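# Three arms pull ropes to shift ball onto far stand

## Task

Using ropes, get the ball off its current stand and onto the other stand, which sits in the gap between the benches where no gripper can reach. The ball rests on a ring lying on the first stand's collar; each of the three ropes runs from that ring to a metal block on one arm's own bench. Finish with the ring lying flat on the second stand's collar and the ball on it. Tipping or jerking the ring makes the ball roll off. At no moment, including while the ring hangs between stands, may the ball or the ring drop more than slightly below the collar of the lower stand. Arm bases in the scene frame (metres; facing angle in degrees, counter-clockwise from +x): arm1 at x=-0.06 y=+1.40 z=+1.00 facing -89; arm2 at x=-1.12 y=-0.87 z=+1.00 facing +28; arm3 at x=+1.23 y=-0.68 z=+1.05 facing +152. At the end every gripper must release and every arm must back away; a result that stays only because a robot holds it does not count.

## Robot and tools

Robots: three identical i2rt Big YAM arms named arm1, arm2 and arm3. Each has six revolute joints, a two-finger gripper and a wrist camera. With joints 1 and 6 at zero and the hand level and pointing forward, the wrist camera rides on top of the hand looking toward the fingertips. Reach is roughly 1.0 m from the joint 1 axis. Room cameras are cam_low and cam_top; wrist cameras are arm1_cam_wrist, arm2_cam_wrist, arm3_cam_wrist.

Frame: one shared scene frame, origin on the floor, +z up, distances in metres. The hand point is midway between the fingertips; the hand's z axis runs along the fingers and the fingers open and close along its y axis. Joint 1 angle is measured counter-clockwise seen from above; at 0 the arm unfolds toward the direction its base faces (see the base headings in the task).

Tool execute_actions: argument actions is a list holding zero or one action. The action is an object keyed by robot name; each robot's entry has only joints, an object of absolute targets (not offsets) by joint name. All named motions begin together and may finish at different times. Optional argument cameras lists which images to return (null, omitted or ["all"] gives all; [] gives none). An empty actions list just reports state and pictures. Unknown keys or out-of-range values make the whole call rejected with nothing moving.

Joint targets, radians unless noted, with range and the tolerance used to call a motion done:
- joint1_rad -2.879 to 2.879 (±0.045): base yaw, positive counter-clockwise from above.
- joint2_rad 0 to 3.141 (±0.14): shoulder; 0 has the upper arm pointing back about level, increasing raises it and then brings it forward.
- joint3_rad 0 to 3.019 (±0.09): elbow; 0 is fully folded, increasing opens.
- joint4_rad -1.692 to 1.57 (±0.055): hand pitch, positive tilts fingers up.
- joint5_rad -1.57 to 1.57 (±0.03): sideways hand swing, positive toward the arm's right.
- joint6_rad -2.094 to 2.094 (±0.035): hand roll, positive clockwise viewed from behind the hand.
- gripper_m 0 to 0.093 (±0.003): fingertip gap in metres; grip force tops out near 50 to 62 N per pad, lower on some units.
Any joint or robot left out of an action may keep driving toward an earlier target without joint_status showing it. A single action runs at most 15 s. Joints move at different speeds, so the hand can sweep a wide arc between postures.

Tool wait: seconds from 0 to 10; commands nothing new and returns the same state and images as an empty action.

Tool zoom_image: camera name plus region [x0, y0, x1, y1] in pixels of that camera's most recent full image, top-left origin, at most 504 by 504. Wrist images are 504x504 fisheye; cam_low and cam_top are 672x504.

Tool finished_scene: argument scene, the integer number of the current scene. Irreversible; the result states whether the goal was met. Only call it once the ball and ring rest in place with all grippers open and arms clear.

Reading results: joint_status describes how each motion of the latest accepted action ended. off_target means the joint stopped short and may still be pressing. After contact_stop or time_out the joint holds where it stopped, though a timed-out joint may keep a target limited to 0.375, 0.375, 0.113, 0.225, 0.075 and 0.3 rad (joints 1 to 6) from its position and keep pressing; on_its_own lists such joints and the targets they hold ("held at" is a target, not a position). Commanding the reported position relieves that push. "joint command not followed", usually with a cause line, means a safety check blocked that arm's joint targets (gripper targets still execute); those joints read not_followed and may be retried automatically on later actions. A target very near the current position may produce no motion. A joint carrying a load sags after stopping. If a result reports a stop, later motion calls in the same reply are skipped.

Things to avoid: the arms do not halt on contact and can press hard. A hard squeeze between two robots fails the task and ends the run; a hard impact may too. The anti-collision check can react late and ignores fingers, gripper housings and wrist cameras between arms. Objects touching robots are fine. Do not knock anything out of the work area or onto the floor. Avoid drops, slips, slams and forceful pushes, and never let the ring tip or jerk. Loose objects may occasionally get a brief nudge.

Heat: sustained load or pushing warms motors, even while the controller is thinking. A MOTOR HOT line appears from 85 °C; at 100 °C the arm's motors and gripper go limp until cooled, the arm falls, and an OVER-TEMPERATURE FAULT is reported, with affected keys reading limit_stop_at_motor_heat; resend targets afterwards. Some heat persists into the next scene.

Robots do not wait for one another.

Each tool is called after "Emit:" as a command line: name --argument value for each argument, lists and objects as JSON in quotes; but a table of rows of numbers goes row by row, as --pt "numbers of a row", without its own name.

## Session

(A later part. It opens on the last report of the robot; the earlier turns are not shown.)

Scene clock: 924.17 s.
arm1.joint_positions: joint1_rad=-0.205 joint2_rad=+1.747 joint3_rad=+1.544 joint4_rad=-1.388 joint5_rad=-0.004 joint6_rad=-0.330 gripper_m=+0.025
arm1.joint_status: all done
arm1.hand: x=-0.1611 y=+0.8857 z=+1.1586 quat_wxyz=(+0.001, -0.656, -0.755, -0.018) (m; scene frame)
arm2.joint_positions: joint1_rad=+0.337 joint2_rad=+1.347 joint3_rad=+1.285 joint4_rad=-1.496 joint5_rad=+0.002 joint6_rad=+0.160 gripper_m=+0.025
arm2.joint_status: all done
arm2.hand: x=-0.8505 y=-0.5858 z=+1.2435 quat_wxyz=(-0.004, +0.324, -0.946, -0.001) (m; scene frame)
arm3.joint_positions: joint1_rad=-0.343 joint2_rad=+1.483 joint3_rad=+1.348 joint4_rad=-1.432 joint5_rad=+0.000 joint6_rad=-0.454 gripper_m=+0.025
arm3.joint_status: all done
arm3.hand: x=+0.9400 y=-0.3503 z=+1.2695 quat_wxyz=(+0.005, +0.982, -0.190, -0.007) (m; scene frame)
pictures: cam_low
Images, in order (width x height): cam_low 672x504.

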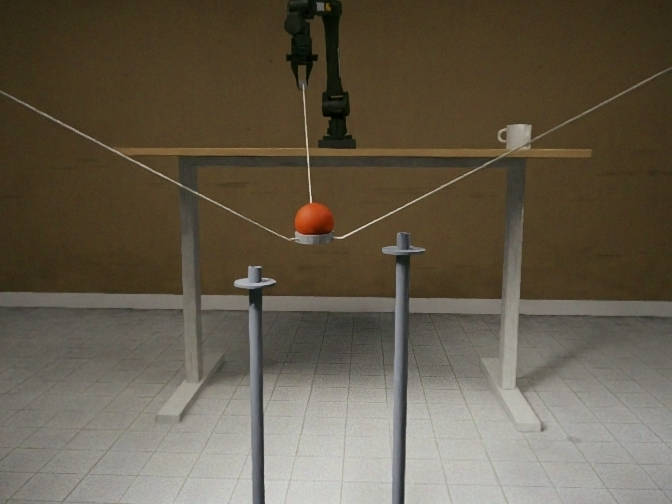

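Emit:
execute_actions --actions '[{"arm1":{"joints":{"joint1_rad":-0.273,"joint2_rad":1.765,"joint6_rad":-0.404}},"arm2":{"joints":{"joint1_rad":0.411,"joint2_rad":1.285,"joint3_rad":1.209,"joint4_rad":-1.487,"joint6_rad":0.241}},"arm3":{"joints":{"joint1_rad":-0.295,"joint2_rad":1.546,"joint3_rad":1.45,"joint4_rad":-1.425,"joint6_rad":-0.396}}}]' --cameras '["cam_low"]'

Emit:
zoom_image --camera "cam_low" --region '[225, 195, 355, 295]'

Scene clock: 948.67 s.
arm1.joint_positions: joint1_rad=-0.268 joint2_rad=+1.778 joint3_rad=+1.544 joint4_rad=-1.388 joint5_rad=-0.004 joint6_rad=-0.395 gripper_m=+0.025
arm1.joint_status: all done
arm1.hand: x=-0.1931 y=+0.8921 z=+1.1429 quat_wxyz=(+0.007, -0.654, -0.756, -0.032) (m; scene frame)
arm2.joint_positions: joint1_rad=+0.414 joint2_rad=+1.302 joint3_rad=+1.218 joint4_rad=-1.481 joint5_rad=+0.002 joint6_rad=+0.234 gripper_m=+0.025
arm2.joint_status: all done
arm2.hand: x=-0.8851 y=-0.5818 z=+1.2342 quat_wxyz=(-0.001, +0.325, -0.946, +0.000) (m; scene frame)
arm3.joint_positions: joint1_rad=-0.295 joint2_rad=+1.557 joint3_rad=+1.403 joint4_rad=-1.423 joint5_rad=+0.001 joint6_rad=-0.405 gripper_m=+0.025
arm3.joint_status: all done
arm3.hand: x=+0.9072 y=-0.3470 z=+1.2592 quat_wxyz=(+0.008, +0.982, -0.191, -0.003) (m; scene frame)
pictures: cam_low
Images, in order (width x height): cam_low 672x504.

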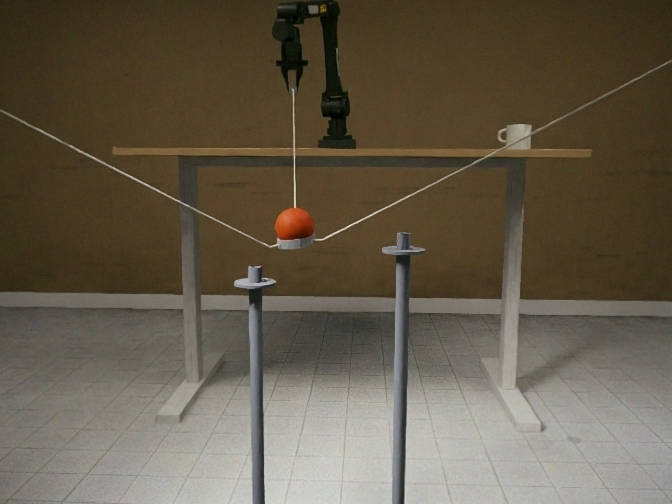

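Region (225, 195, 355, 295) of cam_low's 672x504 image, scaled by 3.877, with more detail than that image has; it fills the top 388 rows of this view, and the rest is white.

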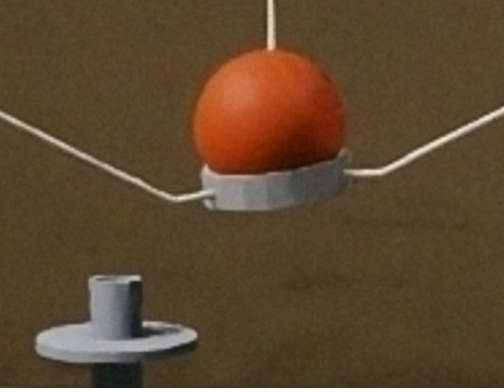

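Emit:
execute_actions --actions '[{"arm1":{"joints":{"joint1_rad":-0.338,"joint2_rad":1.782,"joint4_rad":-1.363,"joint6_rad":-0.469}},"arm2":{"joints":{"joint1_rad":0.495,"joint2_rad":1.242,"joint3_rad":1.146,"joint4_rad":-1.469,"joint6_rad":0.323}},"arm3":{"joints":{"joint1_rad":-0.251,"joint2_rad":1.617,"joint3_rad":1.51,"joint4_rad":-1.414,"joint6_rad":-0.352}}}]' --cameras '["cam_low","cam_top"]'

Emit:
zoom_image --camera "cam_low" --region '[210, 200, 340, 300]'

Scene clock: 972.40 s.
arm1.joint_positions: joint1_rad=-0.333 joint2_rad=+1.789 joint3_rad=+1.544 joint4_rad=-1.366 joint5_rad=-0.005 joint6_rad=-0.460 gripper_m=+0.025
arm1.joint_status: all done
arm1.hand: x=-0.2274 y=+0.8962 z=+1.1361 quat_wxyz=(+0.003, -0.654, -0.756, -0.028) (m; scene frame)
arm2.joint_positions: joint1_rad=+0.497 joint2_rad=+1.258 joint3_rad=+1.155 joint4_rad=-1.464 joint5_rad=+0.003 joint6_rad=+0.316 gripper_m=+0.025
arm2.joint_status: all done
arm2.hand: x=-0.9196 y=-0.5782 z=+1.2252 quat_wxyz=(-0.001, +0.325, -0.946, +0.001) (m; scene frame)
arm3.joint_positions: joint1_rad=-0.252 joint2_rad=+1.627 joint3_rad=+1.463 joint4_rad=-1.412 joint5_rad=+0.001 joint6_rad=-0.361 gripper_m=+0.025
arm3.joint_status: all done
arm3.hand: x=+0.8742 y=-0.3437 z=+1.2505 quat_wxyz=(+0.007, +0.982, -0.191, -0.003) (m; scene frame)
pictures: cam_low, cam_top
Images, in order (width x height): cam_low 672x504, cam_top 672x504.

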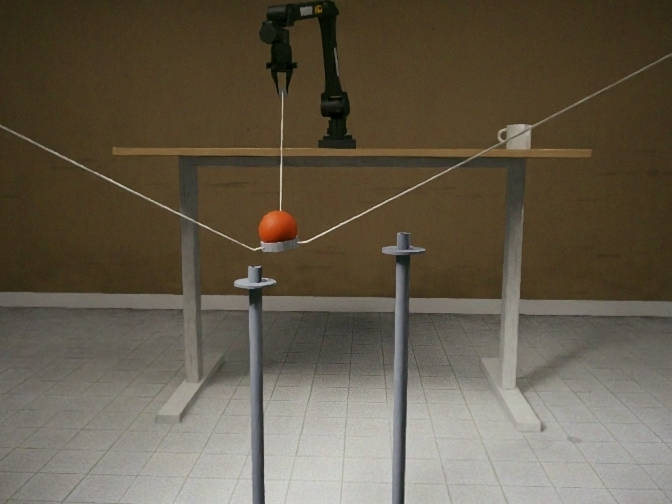

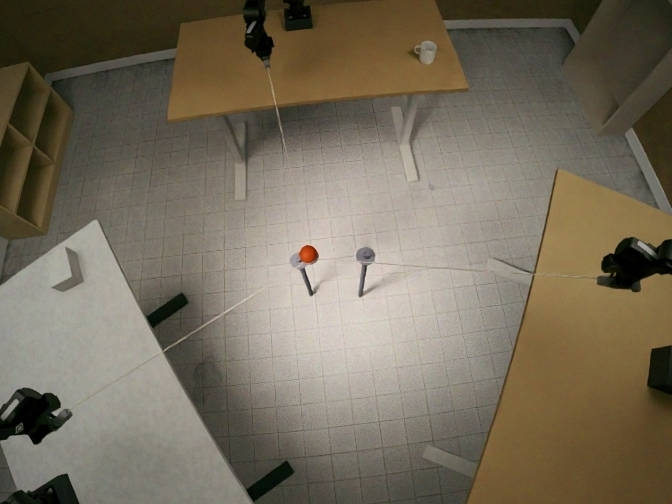

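Region (210, 200, 340, 300) of cam_low's 672x504 image, scaled by 3.877, with more detail than that image has; it fills the top 388 rows of this view, and the rest is white.

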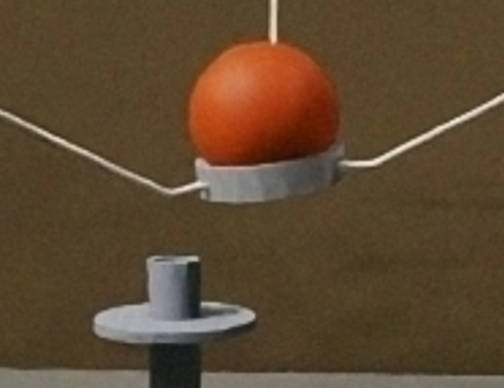

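Emit:
execute_actions --actions '[]' --cameras '["cam_low","cam_top"]'

Emit:
zoom_image --camera "cam_low" --region '[220, 200, 320, 300]'

Emit:
zoom_image --camera "cam_top" --region '[270, 225, 340, 295]'

Scene clock: 979.97 s.
arm1.joint_positions: joint1_rad=-0.333 joint2_rad=+1.789 joint3_rad=+1.544 joint4_rad=-1.366 joint5_rad=-0.005 joint6_rad=-0.460 gripper_m=+0.025
arm1.joint_status: all done
arm1.hand: x=-0.2274 y=+0.8962 z=+1.1361 quat_wxyz=(+0.003, -0.654, -0.756, -0.028) (m; scene frame)
arm2.joint_positions: joint1_rad=+0.497 joint2_rad=+1.258 joint3_rad=+1.155 joint4_rad=-1.464 joint5_rad=+0.003 joint6_rad=+0.316 gripper_m=+0.025
arm2.joint_status: all done
arm2.hand: x=-0.9196 y=-0.5782 z=+1.2252 quat_wxyz=(-0.001, +0.325, -0.946, +0.001) (m; scene frame)
arm3.joint_positions: joint1_rad=-0.252 joint2_rad=+1.627 joint3_rad=+1.463 joint4_rad=-1.412 joint5_rad=+0.001 joint6_rad=-0.361 gripper_m=+0.025
arm3.joint_status: all done
arm3.hand: x=+0.8742 y=-0.3437 z=+1.2505 quat_wxyz=(+0.007, +0.981, -0.191, -0.003) (m; scene frame)
pictures: cam_low, cam_top
Images, in order (width x height): cam_low 672x504, cam_top 672x504.

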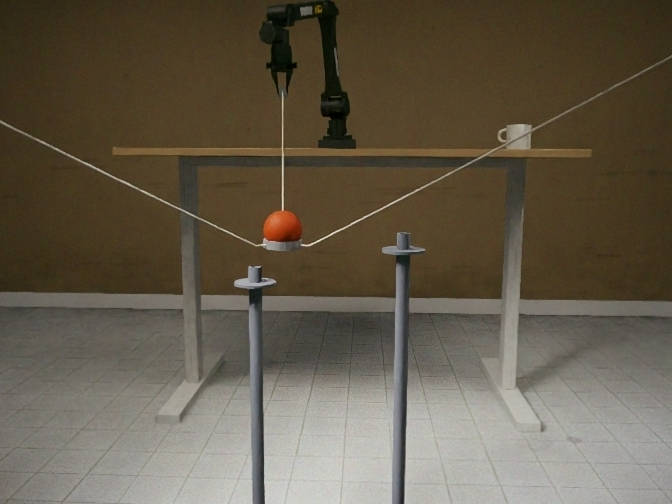

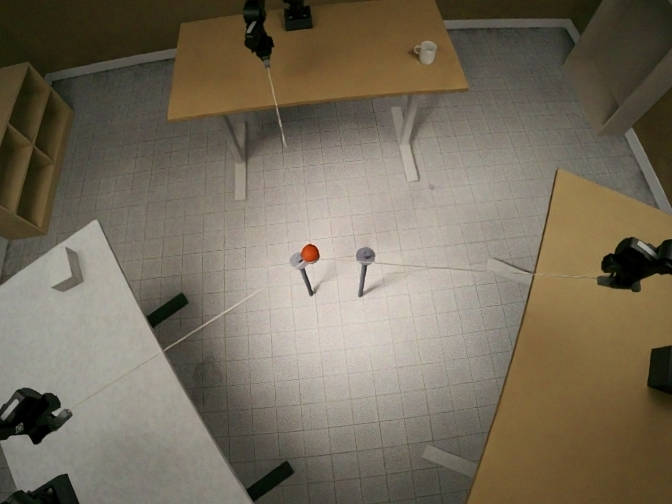

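Region (220, 200, 320, 300) of cam_low's 672x504 image, scaled by 5.040, with more detail than that image has.

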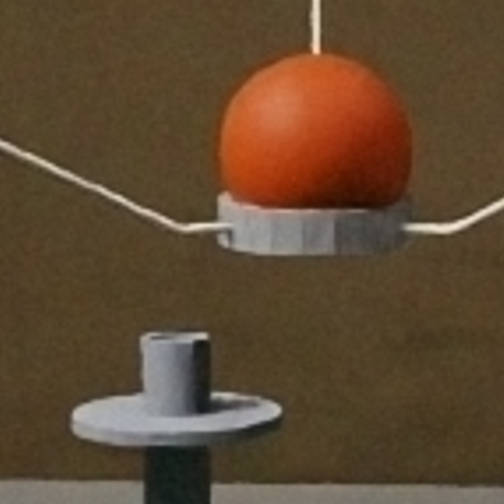

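Region (270, 225, 340, 295) of cam_top's 672x504 image, scaled by 7.200, with more detail than that image has.

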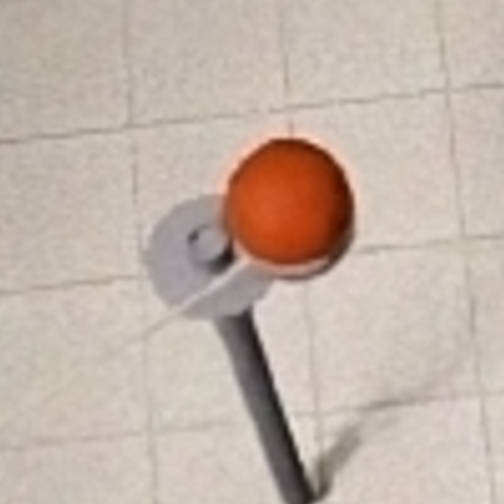

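Emit:
execute_actions --actions '[{"arm1":{"joints":{"joint1_rad":-0.399,"joint2_rad":1.8,"joint4_rad":-1.338,"joint6_rad":-0.531}},"arm2":{"joints":{"joint1_rad":0.586,"joint2_rad":1.209,"joint3_rad":1.092,"joint4_rad":-1.447,"joint6_rad":0.412}},"arm3":{"joints":{"joint1_rad":-0.215,"joint2_rad":1.695,"joint3_rad":1.581,"joint4_rad":-1.407,"joint6_rad":-0.316}}}]' --cameras '["cam_low"]'

Emit:
zoom_image --camera "cam_low" --region '[210, 200, 310, 300]'

Scene clock: 1023.23 s.
arm1.joint_positions: joint1_rad=-0.391 joint2_rad=+1.810 joint3_rad=+1.544 joint4_rad=-1.341 joint5_rad=-0.005 joint6_rad=-0.522 gripper_m=+0.025
arm1.joint_status: all done
arm1.hand: x=-0.2588 y=+0.9009 z=+1.1251 quat_wxyz=(+0.001, -0.653, -0.757, -0.026) (m; scene frame)
arm2.joint_positions: joint1_rad=+0.587 joint2_rad=+1.225 joint3_rad=+1.101 joint4_rad=-1.444 joint5_rad=+0.004 joint6_rad=+0.405 gripper_m=+0.025
arm2.joint_status: all done
arm2.hand: x=-0.9531 y=-0.5739 z=+1.2153 quat_wxyz=(-0.001, +0.326, -0.945, +0.001) (m; scene frame)
arm3.joint_positions: joint1_rad=-0.217 joint2_rad=+1.706 joint3_rad=+1.534 joint4_rad=-1.405 joint5_rad=+0.001 joint6_rad=-0.325 gripper_m=+0.025
arm3.joint_status: all done
arm3.hand: x=+0.8411 y=-0.3377 z=+1.2395 quat_wxyz=(+0.007, +0.981, -0.192, -0.003) (m; scene frame)
pictures: cam_low
Images, in order (width x height): cam_low 672x504.

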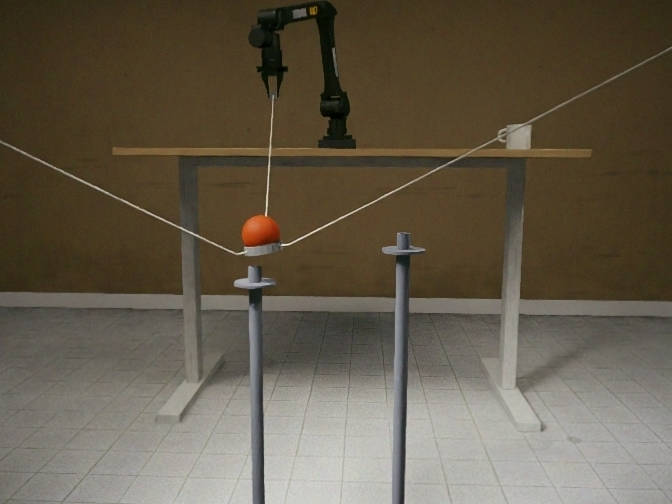

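Region (210, 200, 310, 300) of cam_low's 672x504 image, scaled by 5.040, with more detail than that image has.

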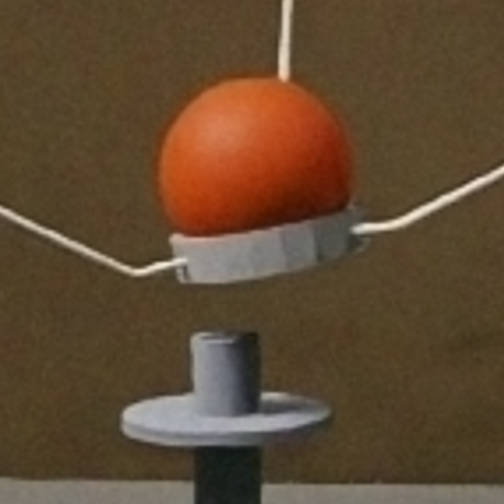

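Emit:
wait --seconds 5

Emit:
zoom_image --camera "cam_low" --region '[210, 200, 310, 300]'

Emit:
zoom_image --camera "cam_top" --region '[270, 225, 340, 295]'

Scene clock: 1036.27 s.
arm1.joint_positions: joint1_rad=-0.391 joint2_rad=+1.810 joint3_rad=+1.544 joint4_rad=-1.341 joint5_rad=-0.005 joint6_rad=-0.522 gripper_m=+0.025
arm1.joint_status: all done
arm1.hand: x=-0.2588 y=+0.9009 z=+1.1251 quat_wxyz=(+0.001, -0.653, -0.757, -0.026) (m; scene frame)
arm2.joint_positions: joint1_rad=+0.587 joint2_rad=+1.225 joint3_rad=+1.101 joint4_rad=-1.444 joint5_rad=+0.004 joint6_rad=+0.406 gripper_m=+0.025
arm2.joint_status: all done
arm2.hand: x=-0.9531 y=-0.5739 z=+1.2153 quat_wxyz=(-0.001, +0.326, -0.946, +0.001) (m; scene frame)
arm3.joint_positions: joint1_rad=-0.217 joint2_rad=+1.706 joint3_rad=+1.534 joint4_rad=-1.405 joint5_rad=+0.001 joint6_rad=-0.325 gripper_m=+0.025
arm3.joint_status: all done
arm3.hand: x=+0.8411 y=-0.3377 z=+1.2395 quat_wxyz=(+0.007, +0.981, -0.192, -0.003) (m; scene frame)
wait: 5.00 s; at rest from the start
pictures: arm1_cam_wrist, arm2_cam_wrist, arm3_cam_wrist, cam_low, cam_top
Images, in order (width x height): arm1_cam_wrist 504x504, arm2_cam_wrist 504x504, arm3_cam_wrist 504x504, cam_low 672x504, cam_top 672x504.

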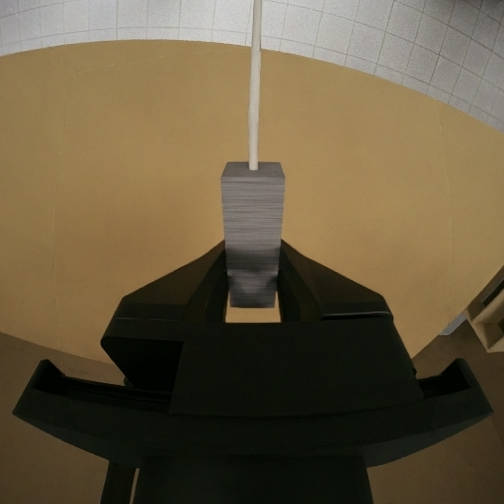

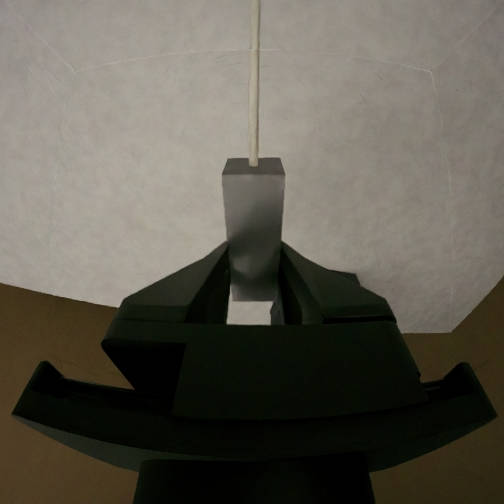

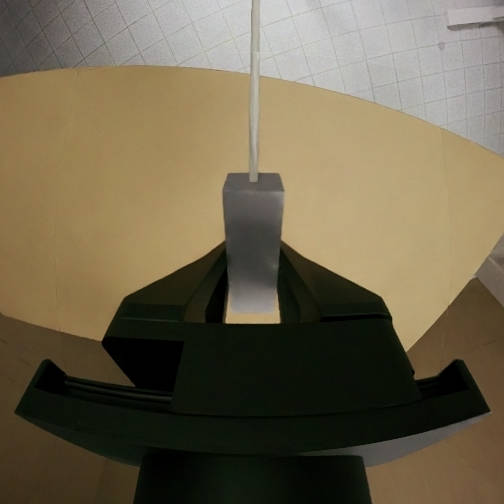

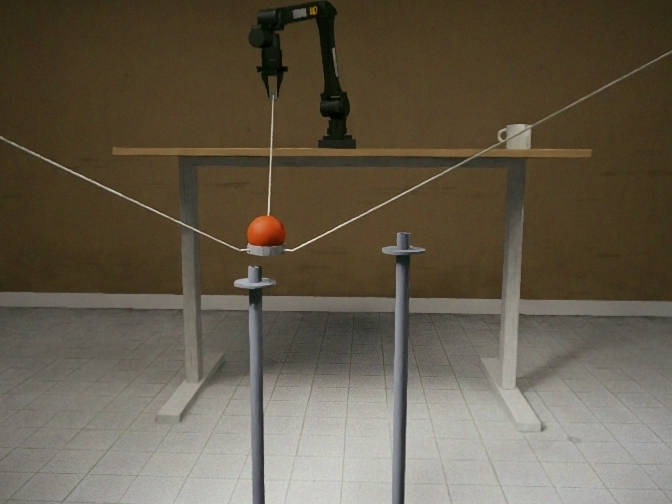

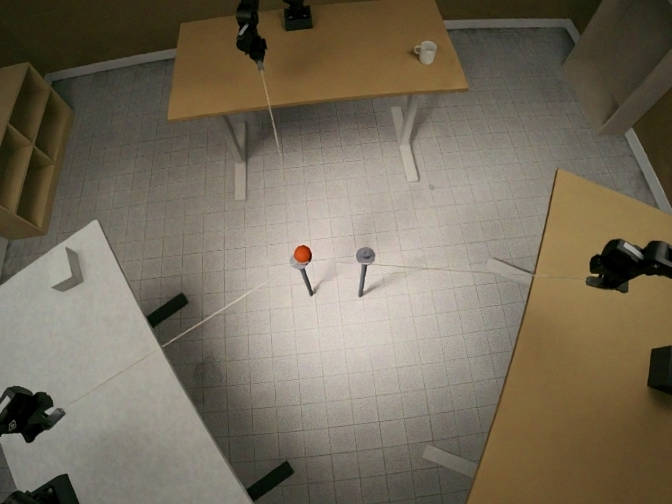

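Region (210, 200, 310, 300) of cam_low's 672x504 image, scaled by 5.040, with more detail than that image has.

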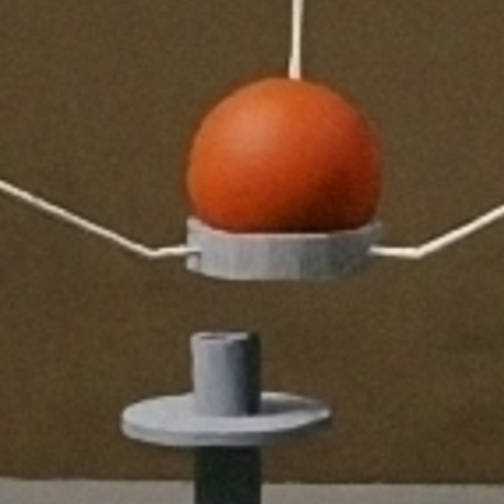

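Region (270, 225, 340, 295) of cam_top's 672x504 image, scaled by 7.200, with more detail than that image has.

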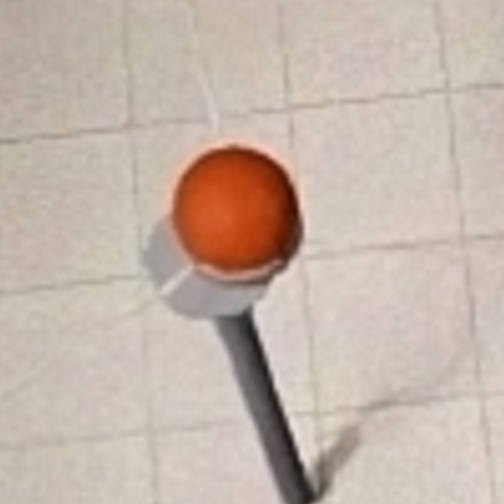

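Emit:
execute_actions --actions '[{"arm1":{"joints":{"joint1_rad":-0.45,"joint2_rad":1.819,"joint4_rad":-1.32,"joint6_rad":-0.58}},"arm2":{"joints":{"joint1_rad":0.669,"joint3_rad":1.069,"joint6_rad":0.495}},"arm3":{"joints":{"joint1_rad":-0.191,"joint2_rad":1.766,"joint3_rad":1.651,"joint6_rad":-0.293}}}]' --cameras '[]'

Emit:
wait --seconds 9

Emit:
zoom_image --camera "cam_low" --region '[210, 200, 310, 300]'

Emit:
zoom_image --camera "cam_top" --region '[270, 225, 340, 295]'

Scene clock: 1070.67 s.
arm1.joint_positions: joint1_rad=-0.439 joint2_rad=+1.828 joint3_rad=+1.544 joint4_rad=-1.324 joint5_rad=-0.005 joint6_rad=-0.571 gripper_m=+0.025
arm1.joint_status: all done
arm1.hand: x=-0.2840 y=+0.9070 z=+1.1152 quat_wxyz=(+0.000, -0.653, -0.757, -0.027) (m; scene frame)
arm2.joint_positions: joint1_rad=+0.668 joint2_rad=+1.224 joint3_rad=+1.079 joint4_rad=-1.443 joint5_rad=+0.004 joint6_rad=+0.488 gripper_m=+0.025
arm2.joint_status: all done
arm2.hand: x=-0.9802 y=-0.5677 z=+1.2072 quat_wxyz=(+0.006, +0.325, -0.946, +0.009) (m; scene frame)
arm3.joint_positions: joint1_rad=-0.196 joint2_rad=+1.774 joint3_rad=+1.604 joint4_rad=-1.404 joint5_rad=+0.001 joint6_rad=-0.302 gripper_m=+0.025
arm3.joint_status: all done
arm3.hand: x=+0.8145 y=-0.3300 z=+1.2313 quat_wxyz=(+0.007, +0.981, -0.193, -0.004) (m; scene frame)
pictures: none
No camera images: the call's "cameras" was empty. Leave "cameras" out to get every camera's image.

Scene clock: 1079.67 s.
arm1.joint_positions: joint1_rad=-0.439 joint2_rad=+1.828 joint3_rad=+1.544 joint4_rad=-1.324 joint5_rad=-0.005 joint6_rad=-0.571 gripper_m=+0.025
arm1.joint_status: all done
arm1.hand: x=-0.2840 y=+0.9070 z=+1.1152 quat_wxyz=(+0.000, -0.653, -0.757, -0.027) (m; scene frame)
arm2.joint_positions: joint1_rad=+0.668 joint2_rad=+1.224 joint3_rad=+1.079 joint4_rad=-1.443 joint5_rad=+0.004 joint6_rad=+0.488 gripper_m=+0.025
arm2.joint_status: all done
arm2.hand: x=-0.9802 y=-0.5677 z=+1.2072 quat_wxyz=(+0.006, +0.325, -0.946, +0.009) (m; scene frame)
arm3.joint_positions: joint1_rad=-0.196 joint2_rad=+1.774 joint3_rad=+1.604 joint4_rad=-1.404 joint5_rad=+0.001 joint6_rad=-0.302 gripper_m=+0.025
arm3.joint_status: all done
arm3.hand: x=+0.8145 y=-0.3300 z=+1.2313 quat_wxyz=(+0.007, +0.981, -0.193, -0.004) (m; scene frame)
wait: 9.00 s; at rest by 0.27 s
pictures: arm1_cam_wrist, arm2_cam_wrist, arm3_cam_wrist, cam_low, cam_top
Images, in order (width x height): arm1_cam_wrist 504x504, arm2_cam_wrist 504x504, arm3_cam_wrist 504x504, cam_low 672x504, cam_top 672x504.

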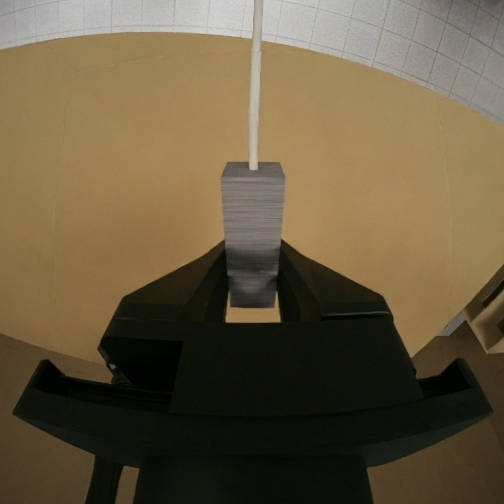

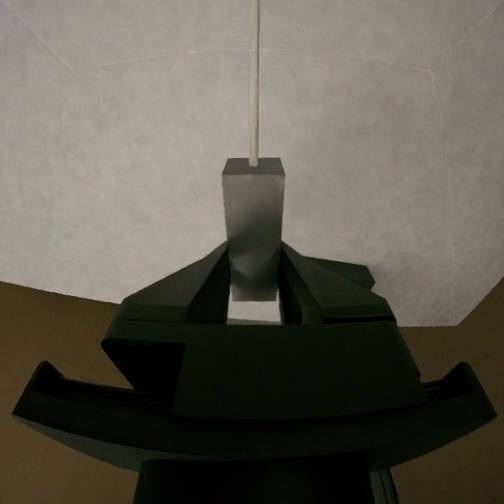

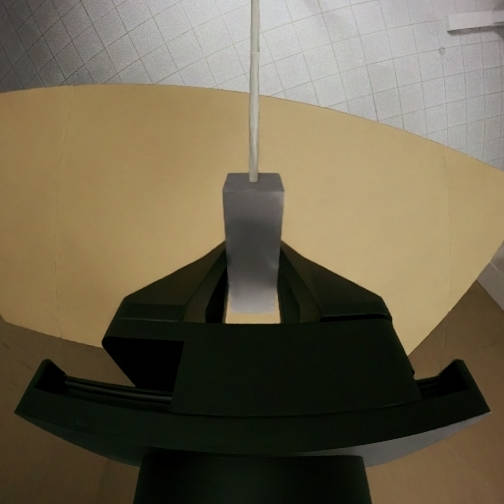

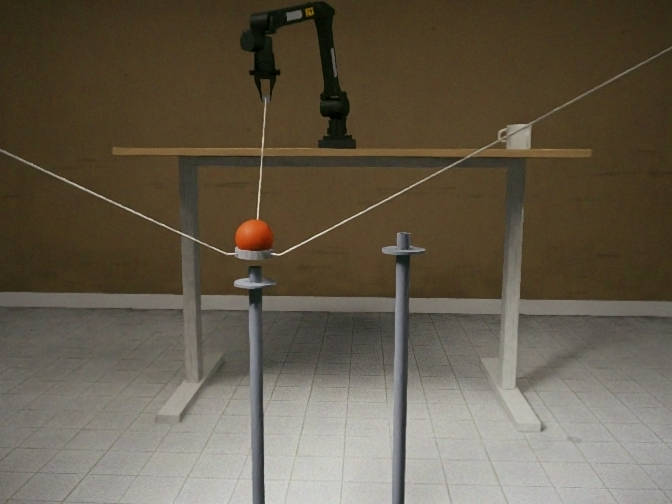

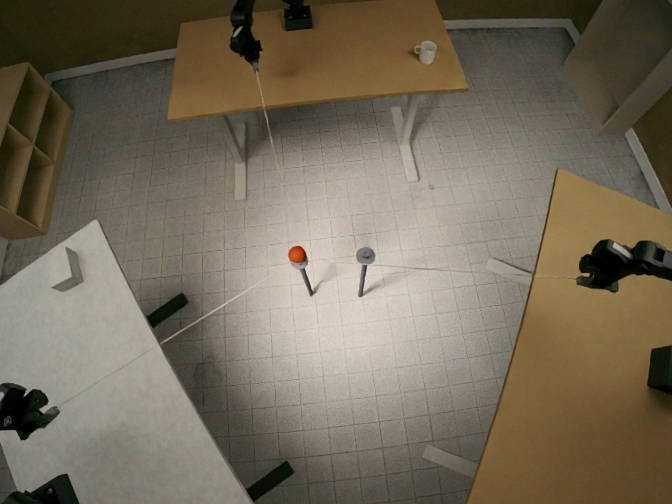

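Region (210, 200, 310, 300) of cam_low's 672x504 image, scaled by 5.040, with more detail than that image has.

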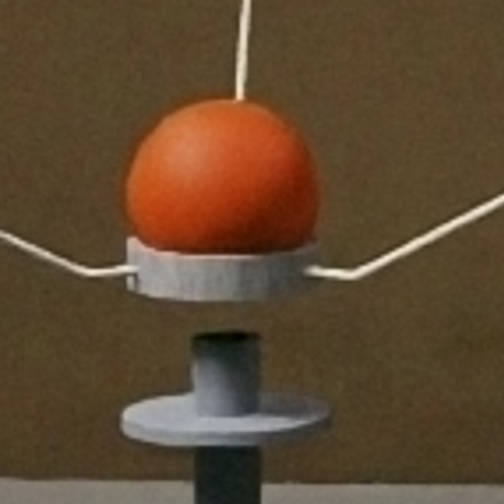

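Region (270, 225, 340, 295) of cam_top's 672x504 image, scaled by 7.200, with more detail than that image has.

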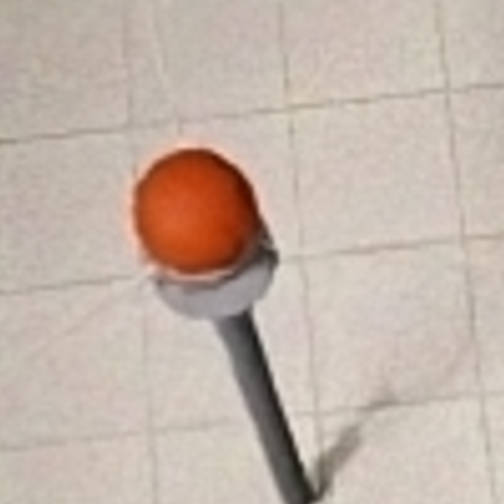

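Emit:
execute_actions --actions '[{"arm1":{"joints":{"joint2_rad":1.848}},"arm2":{"joints":{"joint3_rad":1.009,"joint4_rad":-1.371}},"arm3":{"joints":{"joint2_rad":1.8}}}]' --cameras '["cam_low","cam_top"]'

Emit:
zoom_image --camera "cam_low" --region '[210, 200, 310, 300]'

Emit:
zoom_image --camera "cam_top" --region '[270, 225, 340, 295]'

Scene clock: 1105.47 s.
arm1.joint_positions: joint1_rad=-0.439 joint2_rad=+1.860 joint3_rad=+1.544 joint4_rad=-1.324 joint5_rad=-0.005 joint6_rad=-0.571 gripper_m=+0.025
arm1.joint_status: all done
arm1.hand: x=-0.2836 y=+0.9075 z=+1.0983 quat_wxyz=(+0.005, -0.652, -0.757, -0.042) (m; scene frame)
arm2.joint_positions: joint1_rad=+0.668 joint2_rad=+1.221 joint3_rad=+1.015 joint4_rad=-1.369 joint5_rad=+0.004 joint6_rad=+0.488 gripper_m=+0.025
arm2.joint_status: all done
arm2.hand: x=-0.9810 y=-0.5694 z=+1.1844 quat_wxyz=(+0.001, +0.325, -0.946, +0.004) (m; scene frame)
arm3.joint_positions: joint1_rad=-0.196 joint2_rad=+1.806 joint3_rad=+1.604 joint4_rad=-1.404 joint5_rad=+0.001 joint6_rad=-0.302 gripper_m=+0.025
arm3.joint_status: all done
arm3.hand: x=+0.8134 y=-0.3294 z=+1.2147 quat_wxyz=(+0.014, +0.981, -0.193, +0.010) (m; scene frame)
pictures: cam_low, cam_top
Images, in order (width x height): cam_low 672x504, cam_top 672x504.

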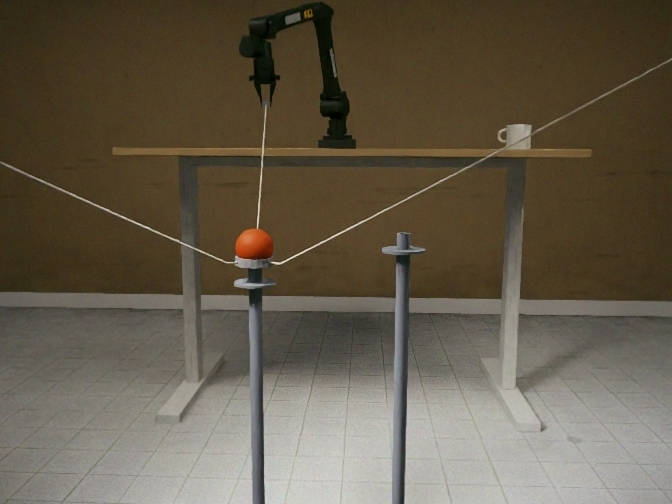

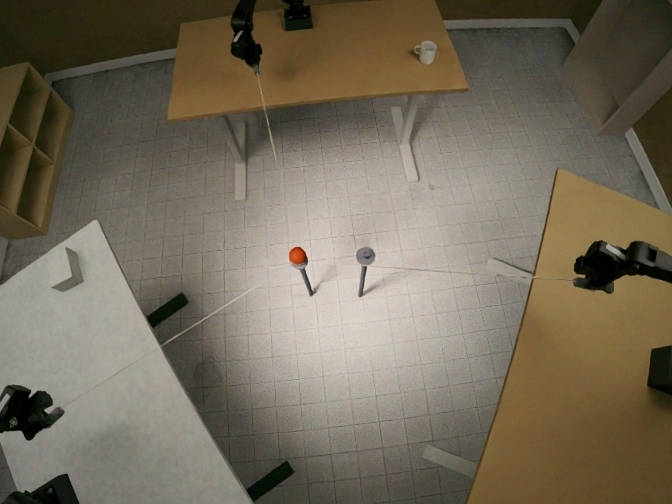

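Region (210, 200, 310, 300) of cam_low's 672x504 image, scaled by 5.040, with more detail than that image has.

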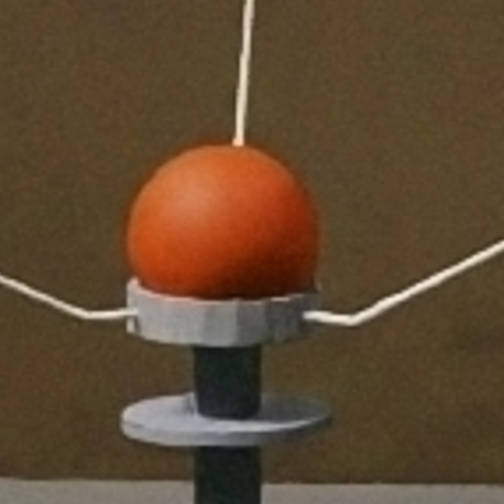

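Region (270, 225, 340, 295) of cam_top's 672x504 image, scaled by 7.200, with more detail than that image has.

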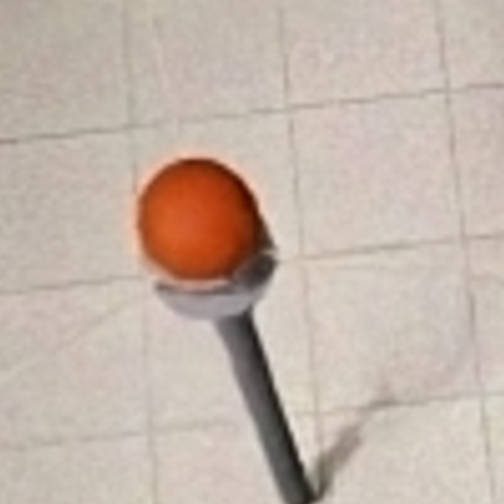

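Emit:
execute_actions --actions '[{"arm1":{"joints":{"joint2_rad":1.908,"joint4_rad":-1.29}},"arm2":{"joints":{"joint2_rad":1.26,"joint3_rad":0.942,"joint4_rad":-1.296}},"arm3":{"joints":{"joint2_rad":1.852,"joint4_rad":-1.377}}}]' --cameras '["cam_low","cam_top"]'

Emit:
zoom_image --camera "cam_low" --region '[210, 200, 310, 300]'

Scene clock: 1132.20 s.
arm1.joint_positions: joint1_rad=-0.439 joint2_rad=+1.924 joint3_rad=+1.544 joint4_rad=-1.298 joint5_rad=-0.005 joint6_rad=-0.572 gripper_m=+0.025
arm1.joint_status: all done
arm1.hand: x=-0.2847 y=+0.9043 z=+1.0647 quat_wxyz=(+0.010, -0.651, -0.756, -0.060) (m; scene frame)
arm2.joint_positions: joint1_rad=+0.668 joint2_rad=+1.269 joint3_rad=+0.946 joint4_rad=-1.300 joint5_rad=+0.004 joint6_rad=+0.488 gripper_m=+0.025
arm2.joint_status: all done
arm2.hand: x=-0.9833 y=-0.5744 z=+1.1443 quat_wxyz=(+0.018, +0.325, -0.945, +0.021) (m; scene frame)
arm3.joint_positions: joint1_rad=-0.196 joint2_rad=+1.859 joint3_rad=+1.605 joint4_rad=-1.382 joint5_rad=+0.001 joint6_rad=-0.302 gripper_m=+0.025
arm3.joint_status: all done
arm3.hand: x=+0.8080 y=-0.3254 z=+1.1875 quat_wxyz=(+0.021, +0.981, -0.193, +0.023) (m; scene frame)
pictures: cam_low, cam_top
Images, in order (width x height): cam_low 672x504, cam_top 672x504.

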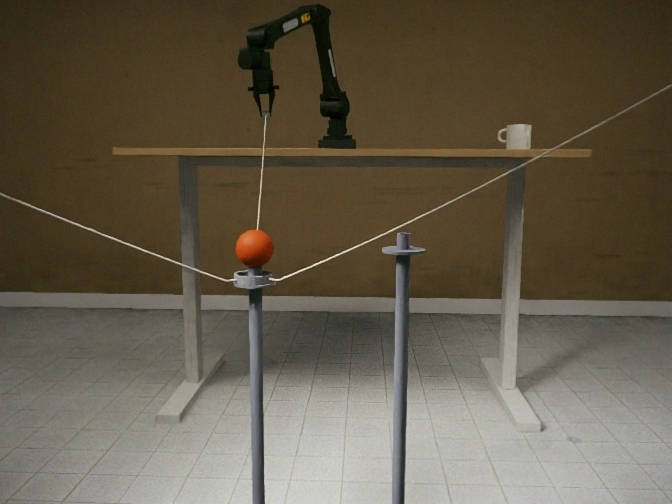

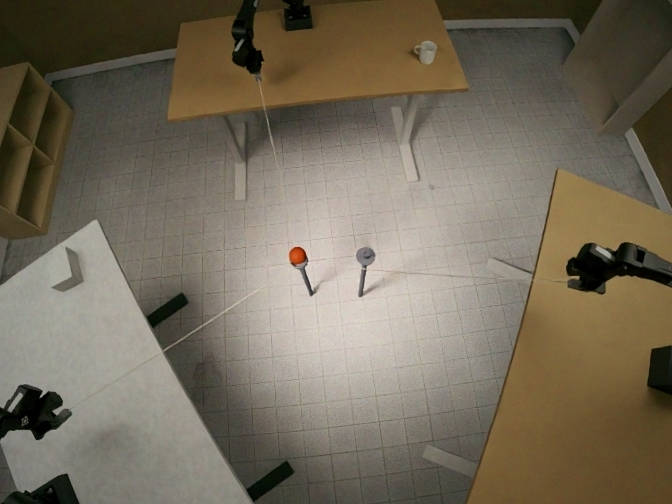

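Region (210, 200, 310, 300) of cam_low's 672x504 image, scaled by 5.040, with more detail than that image has.

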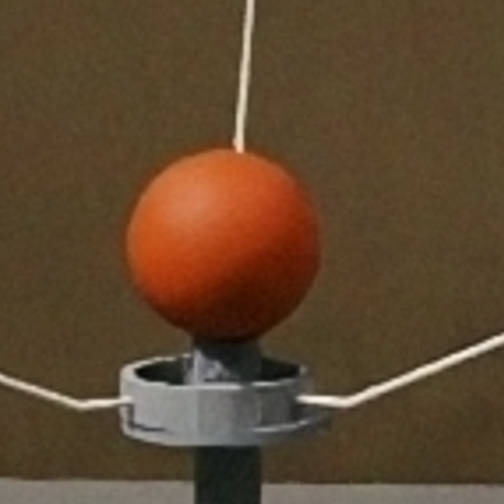

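Emit:
execute_actions --actions '[{"arm1":{"joints":{"joint2_rad":2.072,"joint4_rad":-1.015}},"arm2":{"joints":{"joint2_rad":1.692,"joint4_rad":-0.808}},"arm3":{"joints":{"joint2_rad":2.075,"joint3_rad":1.358,"joint4_rad":-0.838}}}]'

Emit:
zoom_image --camera "cam_low" --region '[210, 200, 310, 300]'

Scene clock: 1183.37 s.
arm1.joint_positions: joint1_rad=-0.439 joint2_rad=+2.094 joint3_rad=+1.544 joint4_rad=-1.034 joint5_rad=-0.005 joint6_rad=-0.572 gripper_m=+0.025
arm1.joint_status: all done
arm1.hand: x=-0.3030 y=+0.8622 z=+0.9669 quat_wxyz=(-0.003, -0.653, -0.758, -0.015) (m; scene frame)
arm2.joint_positions: joint1_rad=+0.668 joint2_rad=+1.702 joint3_rad=+0.946 joint4_rad=-0.817 joint5_rad=+0.004 joint6_rad=+0.488 gripper_m=+0.025
arm2.joint_status: all done
arm2.hand: x=-0.9460 y=-0.4904 z=+0.9873 quat_wxyz=(+0.001, +0.325, -0.946, +0.003) (m; scene frame)
arm3.joint_positions: joint1_rad=-0.196 joint2_rad=+2.095 joint3_rad=+1.346 joint4_rad=-0.856 joint5_rad=+0.007 joint6_rad=-0.300 gripper_m=+0.025
arm3.joint_status: all done
arm3.hand: x=+0.8109 y=-0.3312 z=+0.9728 quat_wxyz=(+0.011, +0.981, -0.194, +0.011) (m; scene frame)
pictures: arm1_cam_wrist, arm2_cam_wrist, arm3_cam_wrist, cam_low, cam_top
Images, in order (width x height): arm1_cam_wrist 504x504, arm2_cam_wrist 504x504, arm3_cam_wrist 504x504, cam_low 672x504, cam_top 672x504.

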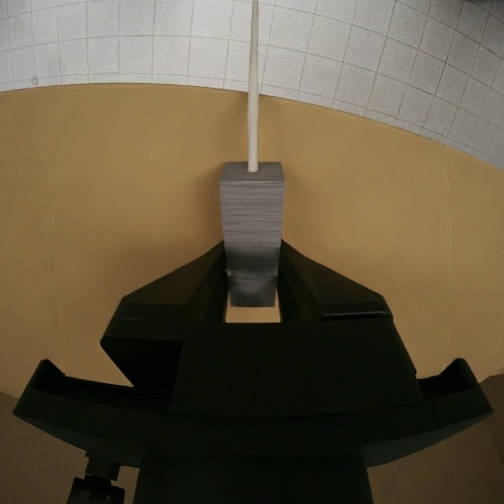

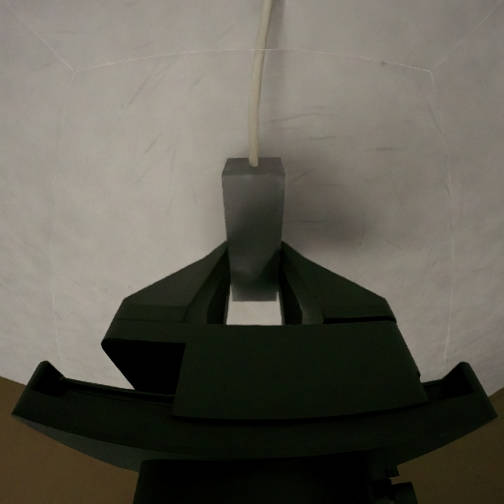

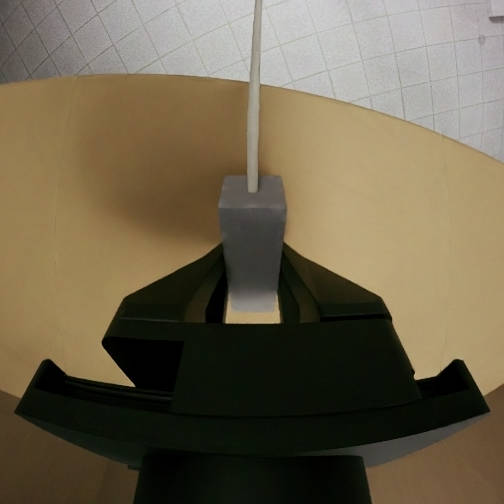

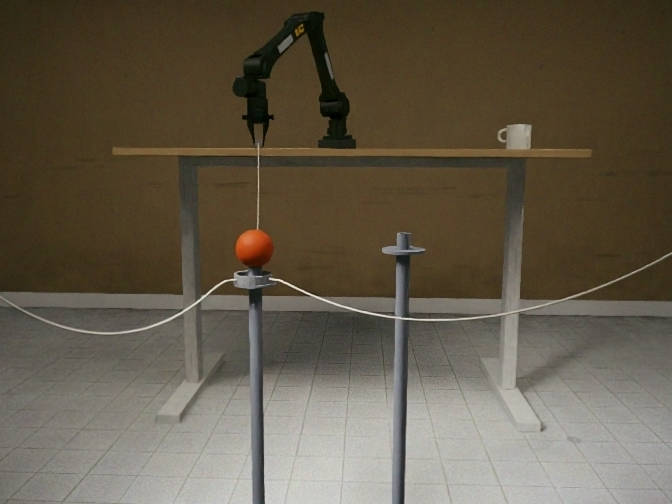

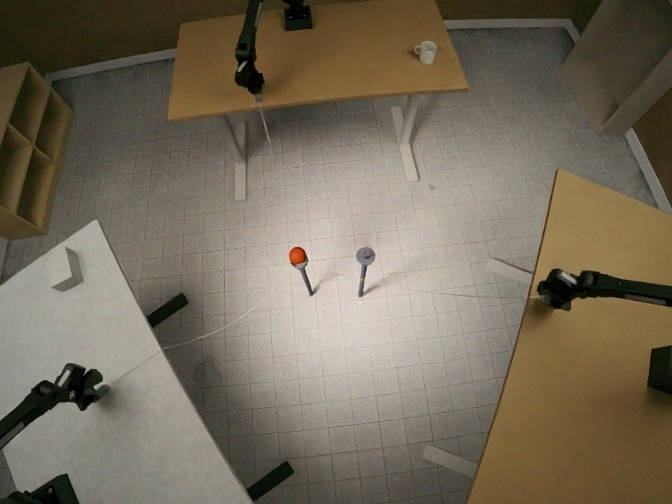

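Region (210, 200, 310, 300) of cam_low's 672x504 image, scaled by 5.040, with more detail than that image has.

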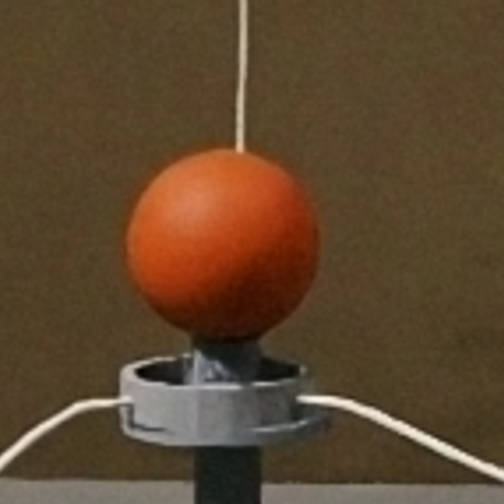

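Emit:
execute_actions --actions '[]'

Scene clock: 1193.77 s.
arm1.joint_positions: joint1_rad=-0.439 joint2_rad=+2.094 joint3_rad=+1.544 joint4_rad=-1.034 joint5_rad=-0.005 joint6_rad=-0.572 gripper_m=+0.025
arm1.joint_status: all done
arm1.hand: x=-0.3030 y=+0.8622 z=+0.9669 quat_wxyz=(-0.003, -0.653, -0.758, -0.015) (m; scene frame)
arm2.joint_positions: joint1_rad=+0.668 joint2_rad=+1.702 joint3_rad=+0.946 joint4_rad=-0.817 joint5_rad=+0.004 joint6_rad=+0.488 gripper_m=+0.025
arm2.joint_status: all done
arm2.hand: x=-0.9460 y=-0.4904 z=+0.9873 quat_wxyz=(+0.001, +0.325, -0.946, +0.003) (m; scene frame)
arm3.joint_positions: joint1_rad=-0.196 joint2_rad=+2.095 joint3_rad=+1.346 joint4_rad=-0.856 joint5_rad=+0.007 joint6_rad=-0.300 gripper_m=+0.025
arm3.joint_status: all done
arm3.hand: x=+0.8109 y=-0.3312 z=+0.9728 quat_wxyz=(+0.011, +0.981, -0.194, +0.011) (m; scene frame)
pictures: arm1_cam_wrist, arm2_cam_wrist, arm3_cam_wrist, cam_low, cam_top
Images, in order (width x height): arm1_cam_wrist 504x504, arm2_cam_wrist 504x504, arm3_cam_wrist 504x504, cam_low 672x504, cam_top 672x504.

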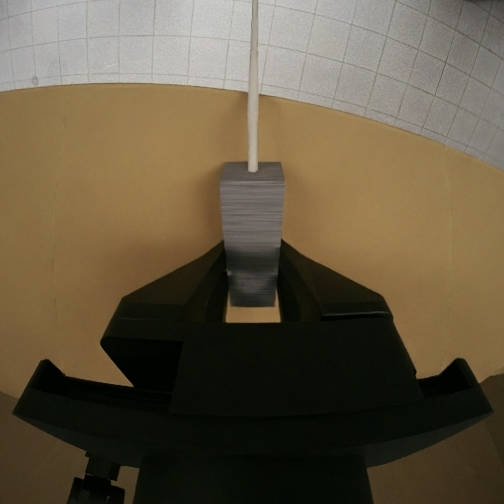

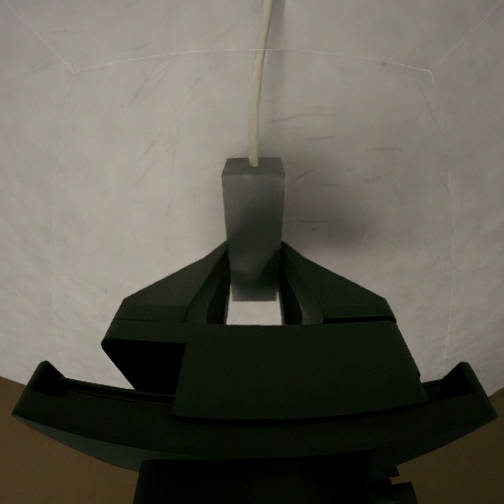

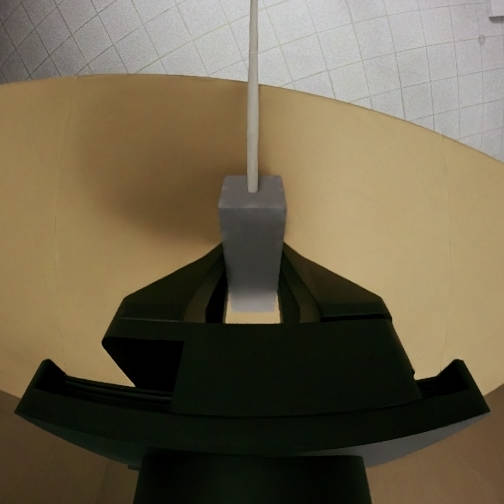

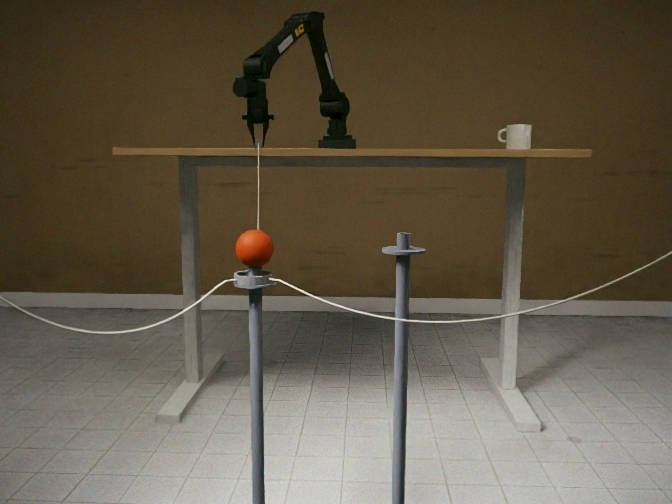

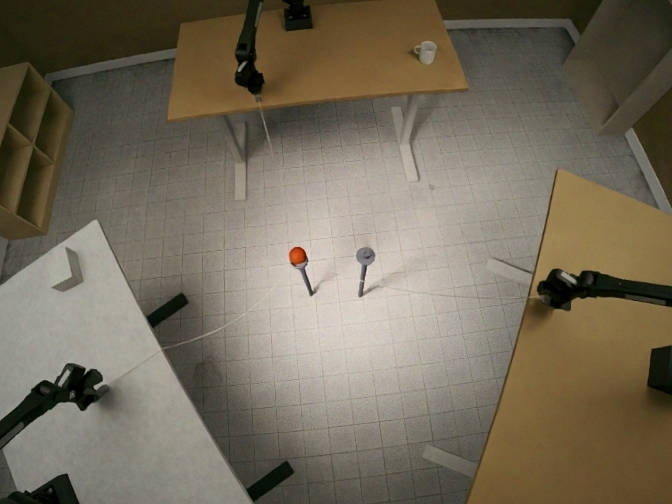

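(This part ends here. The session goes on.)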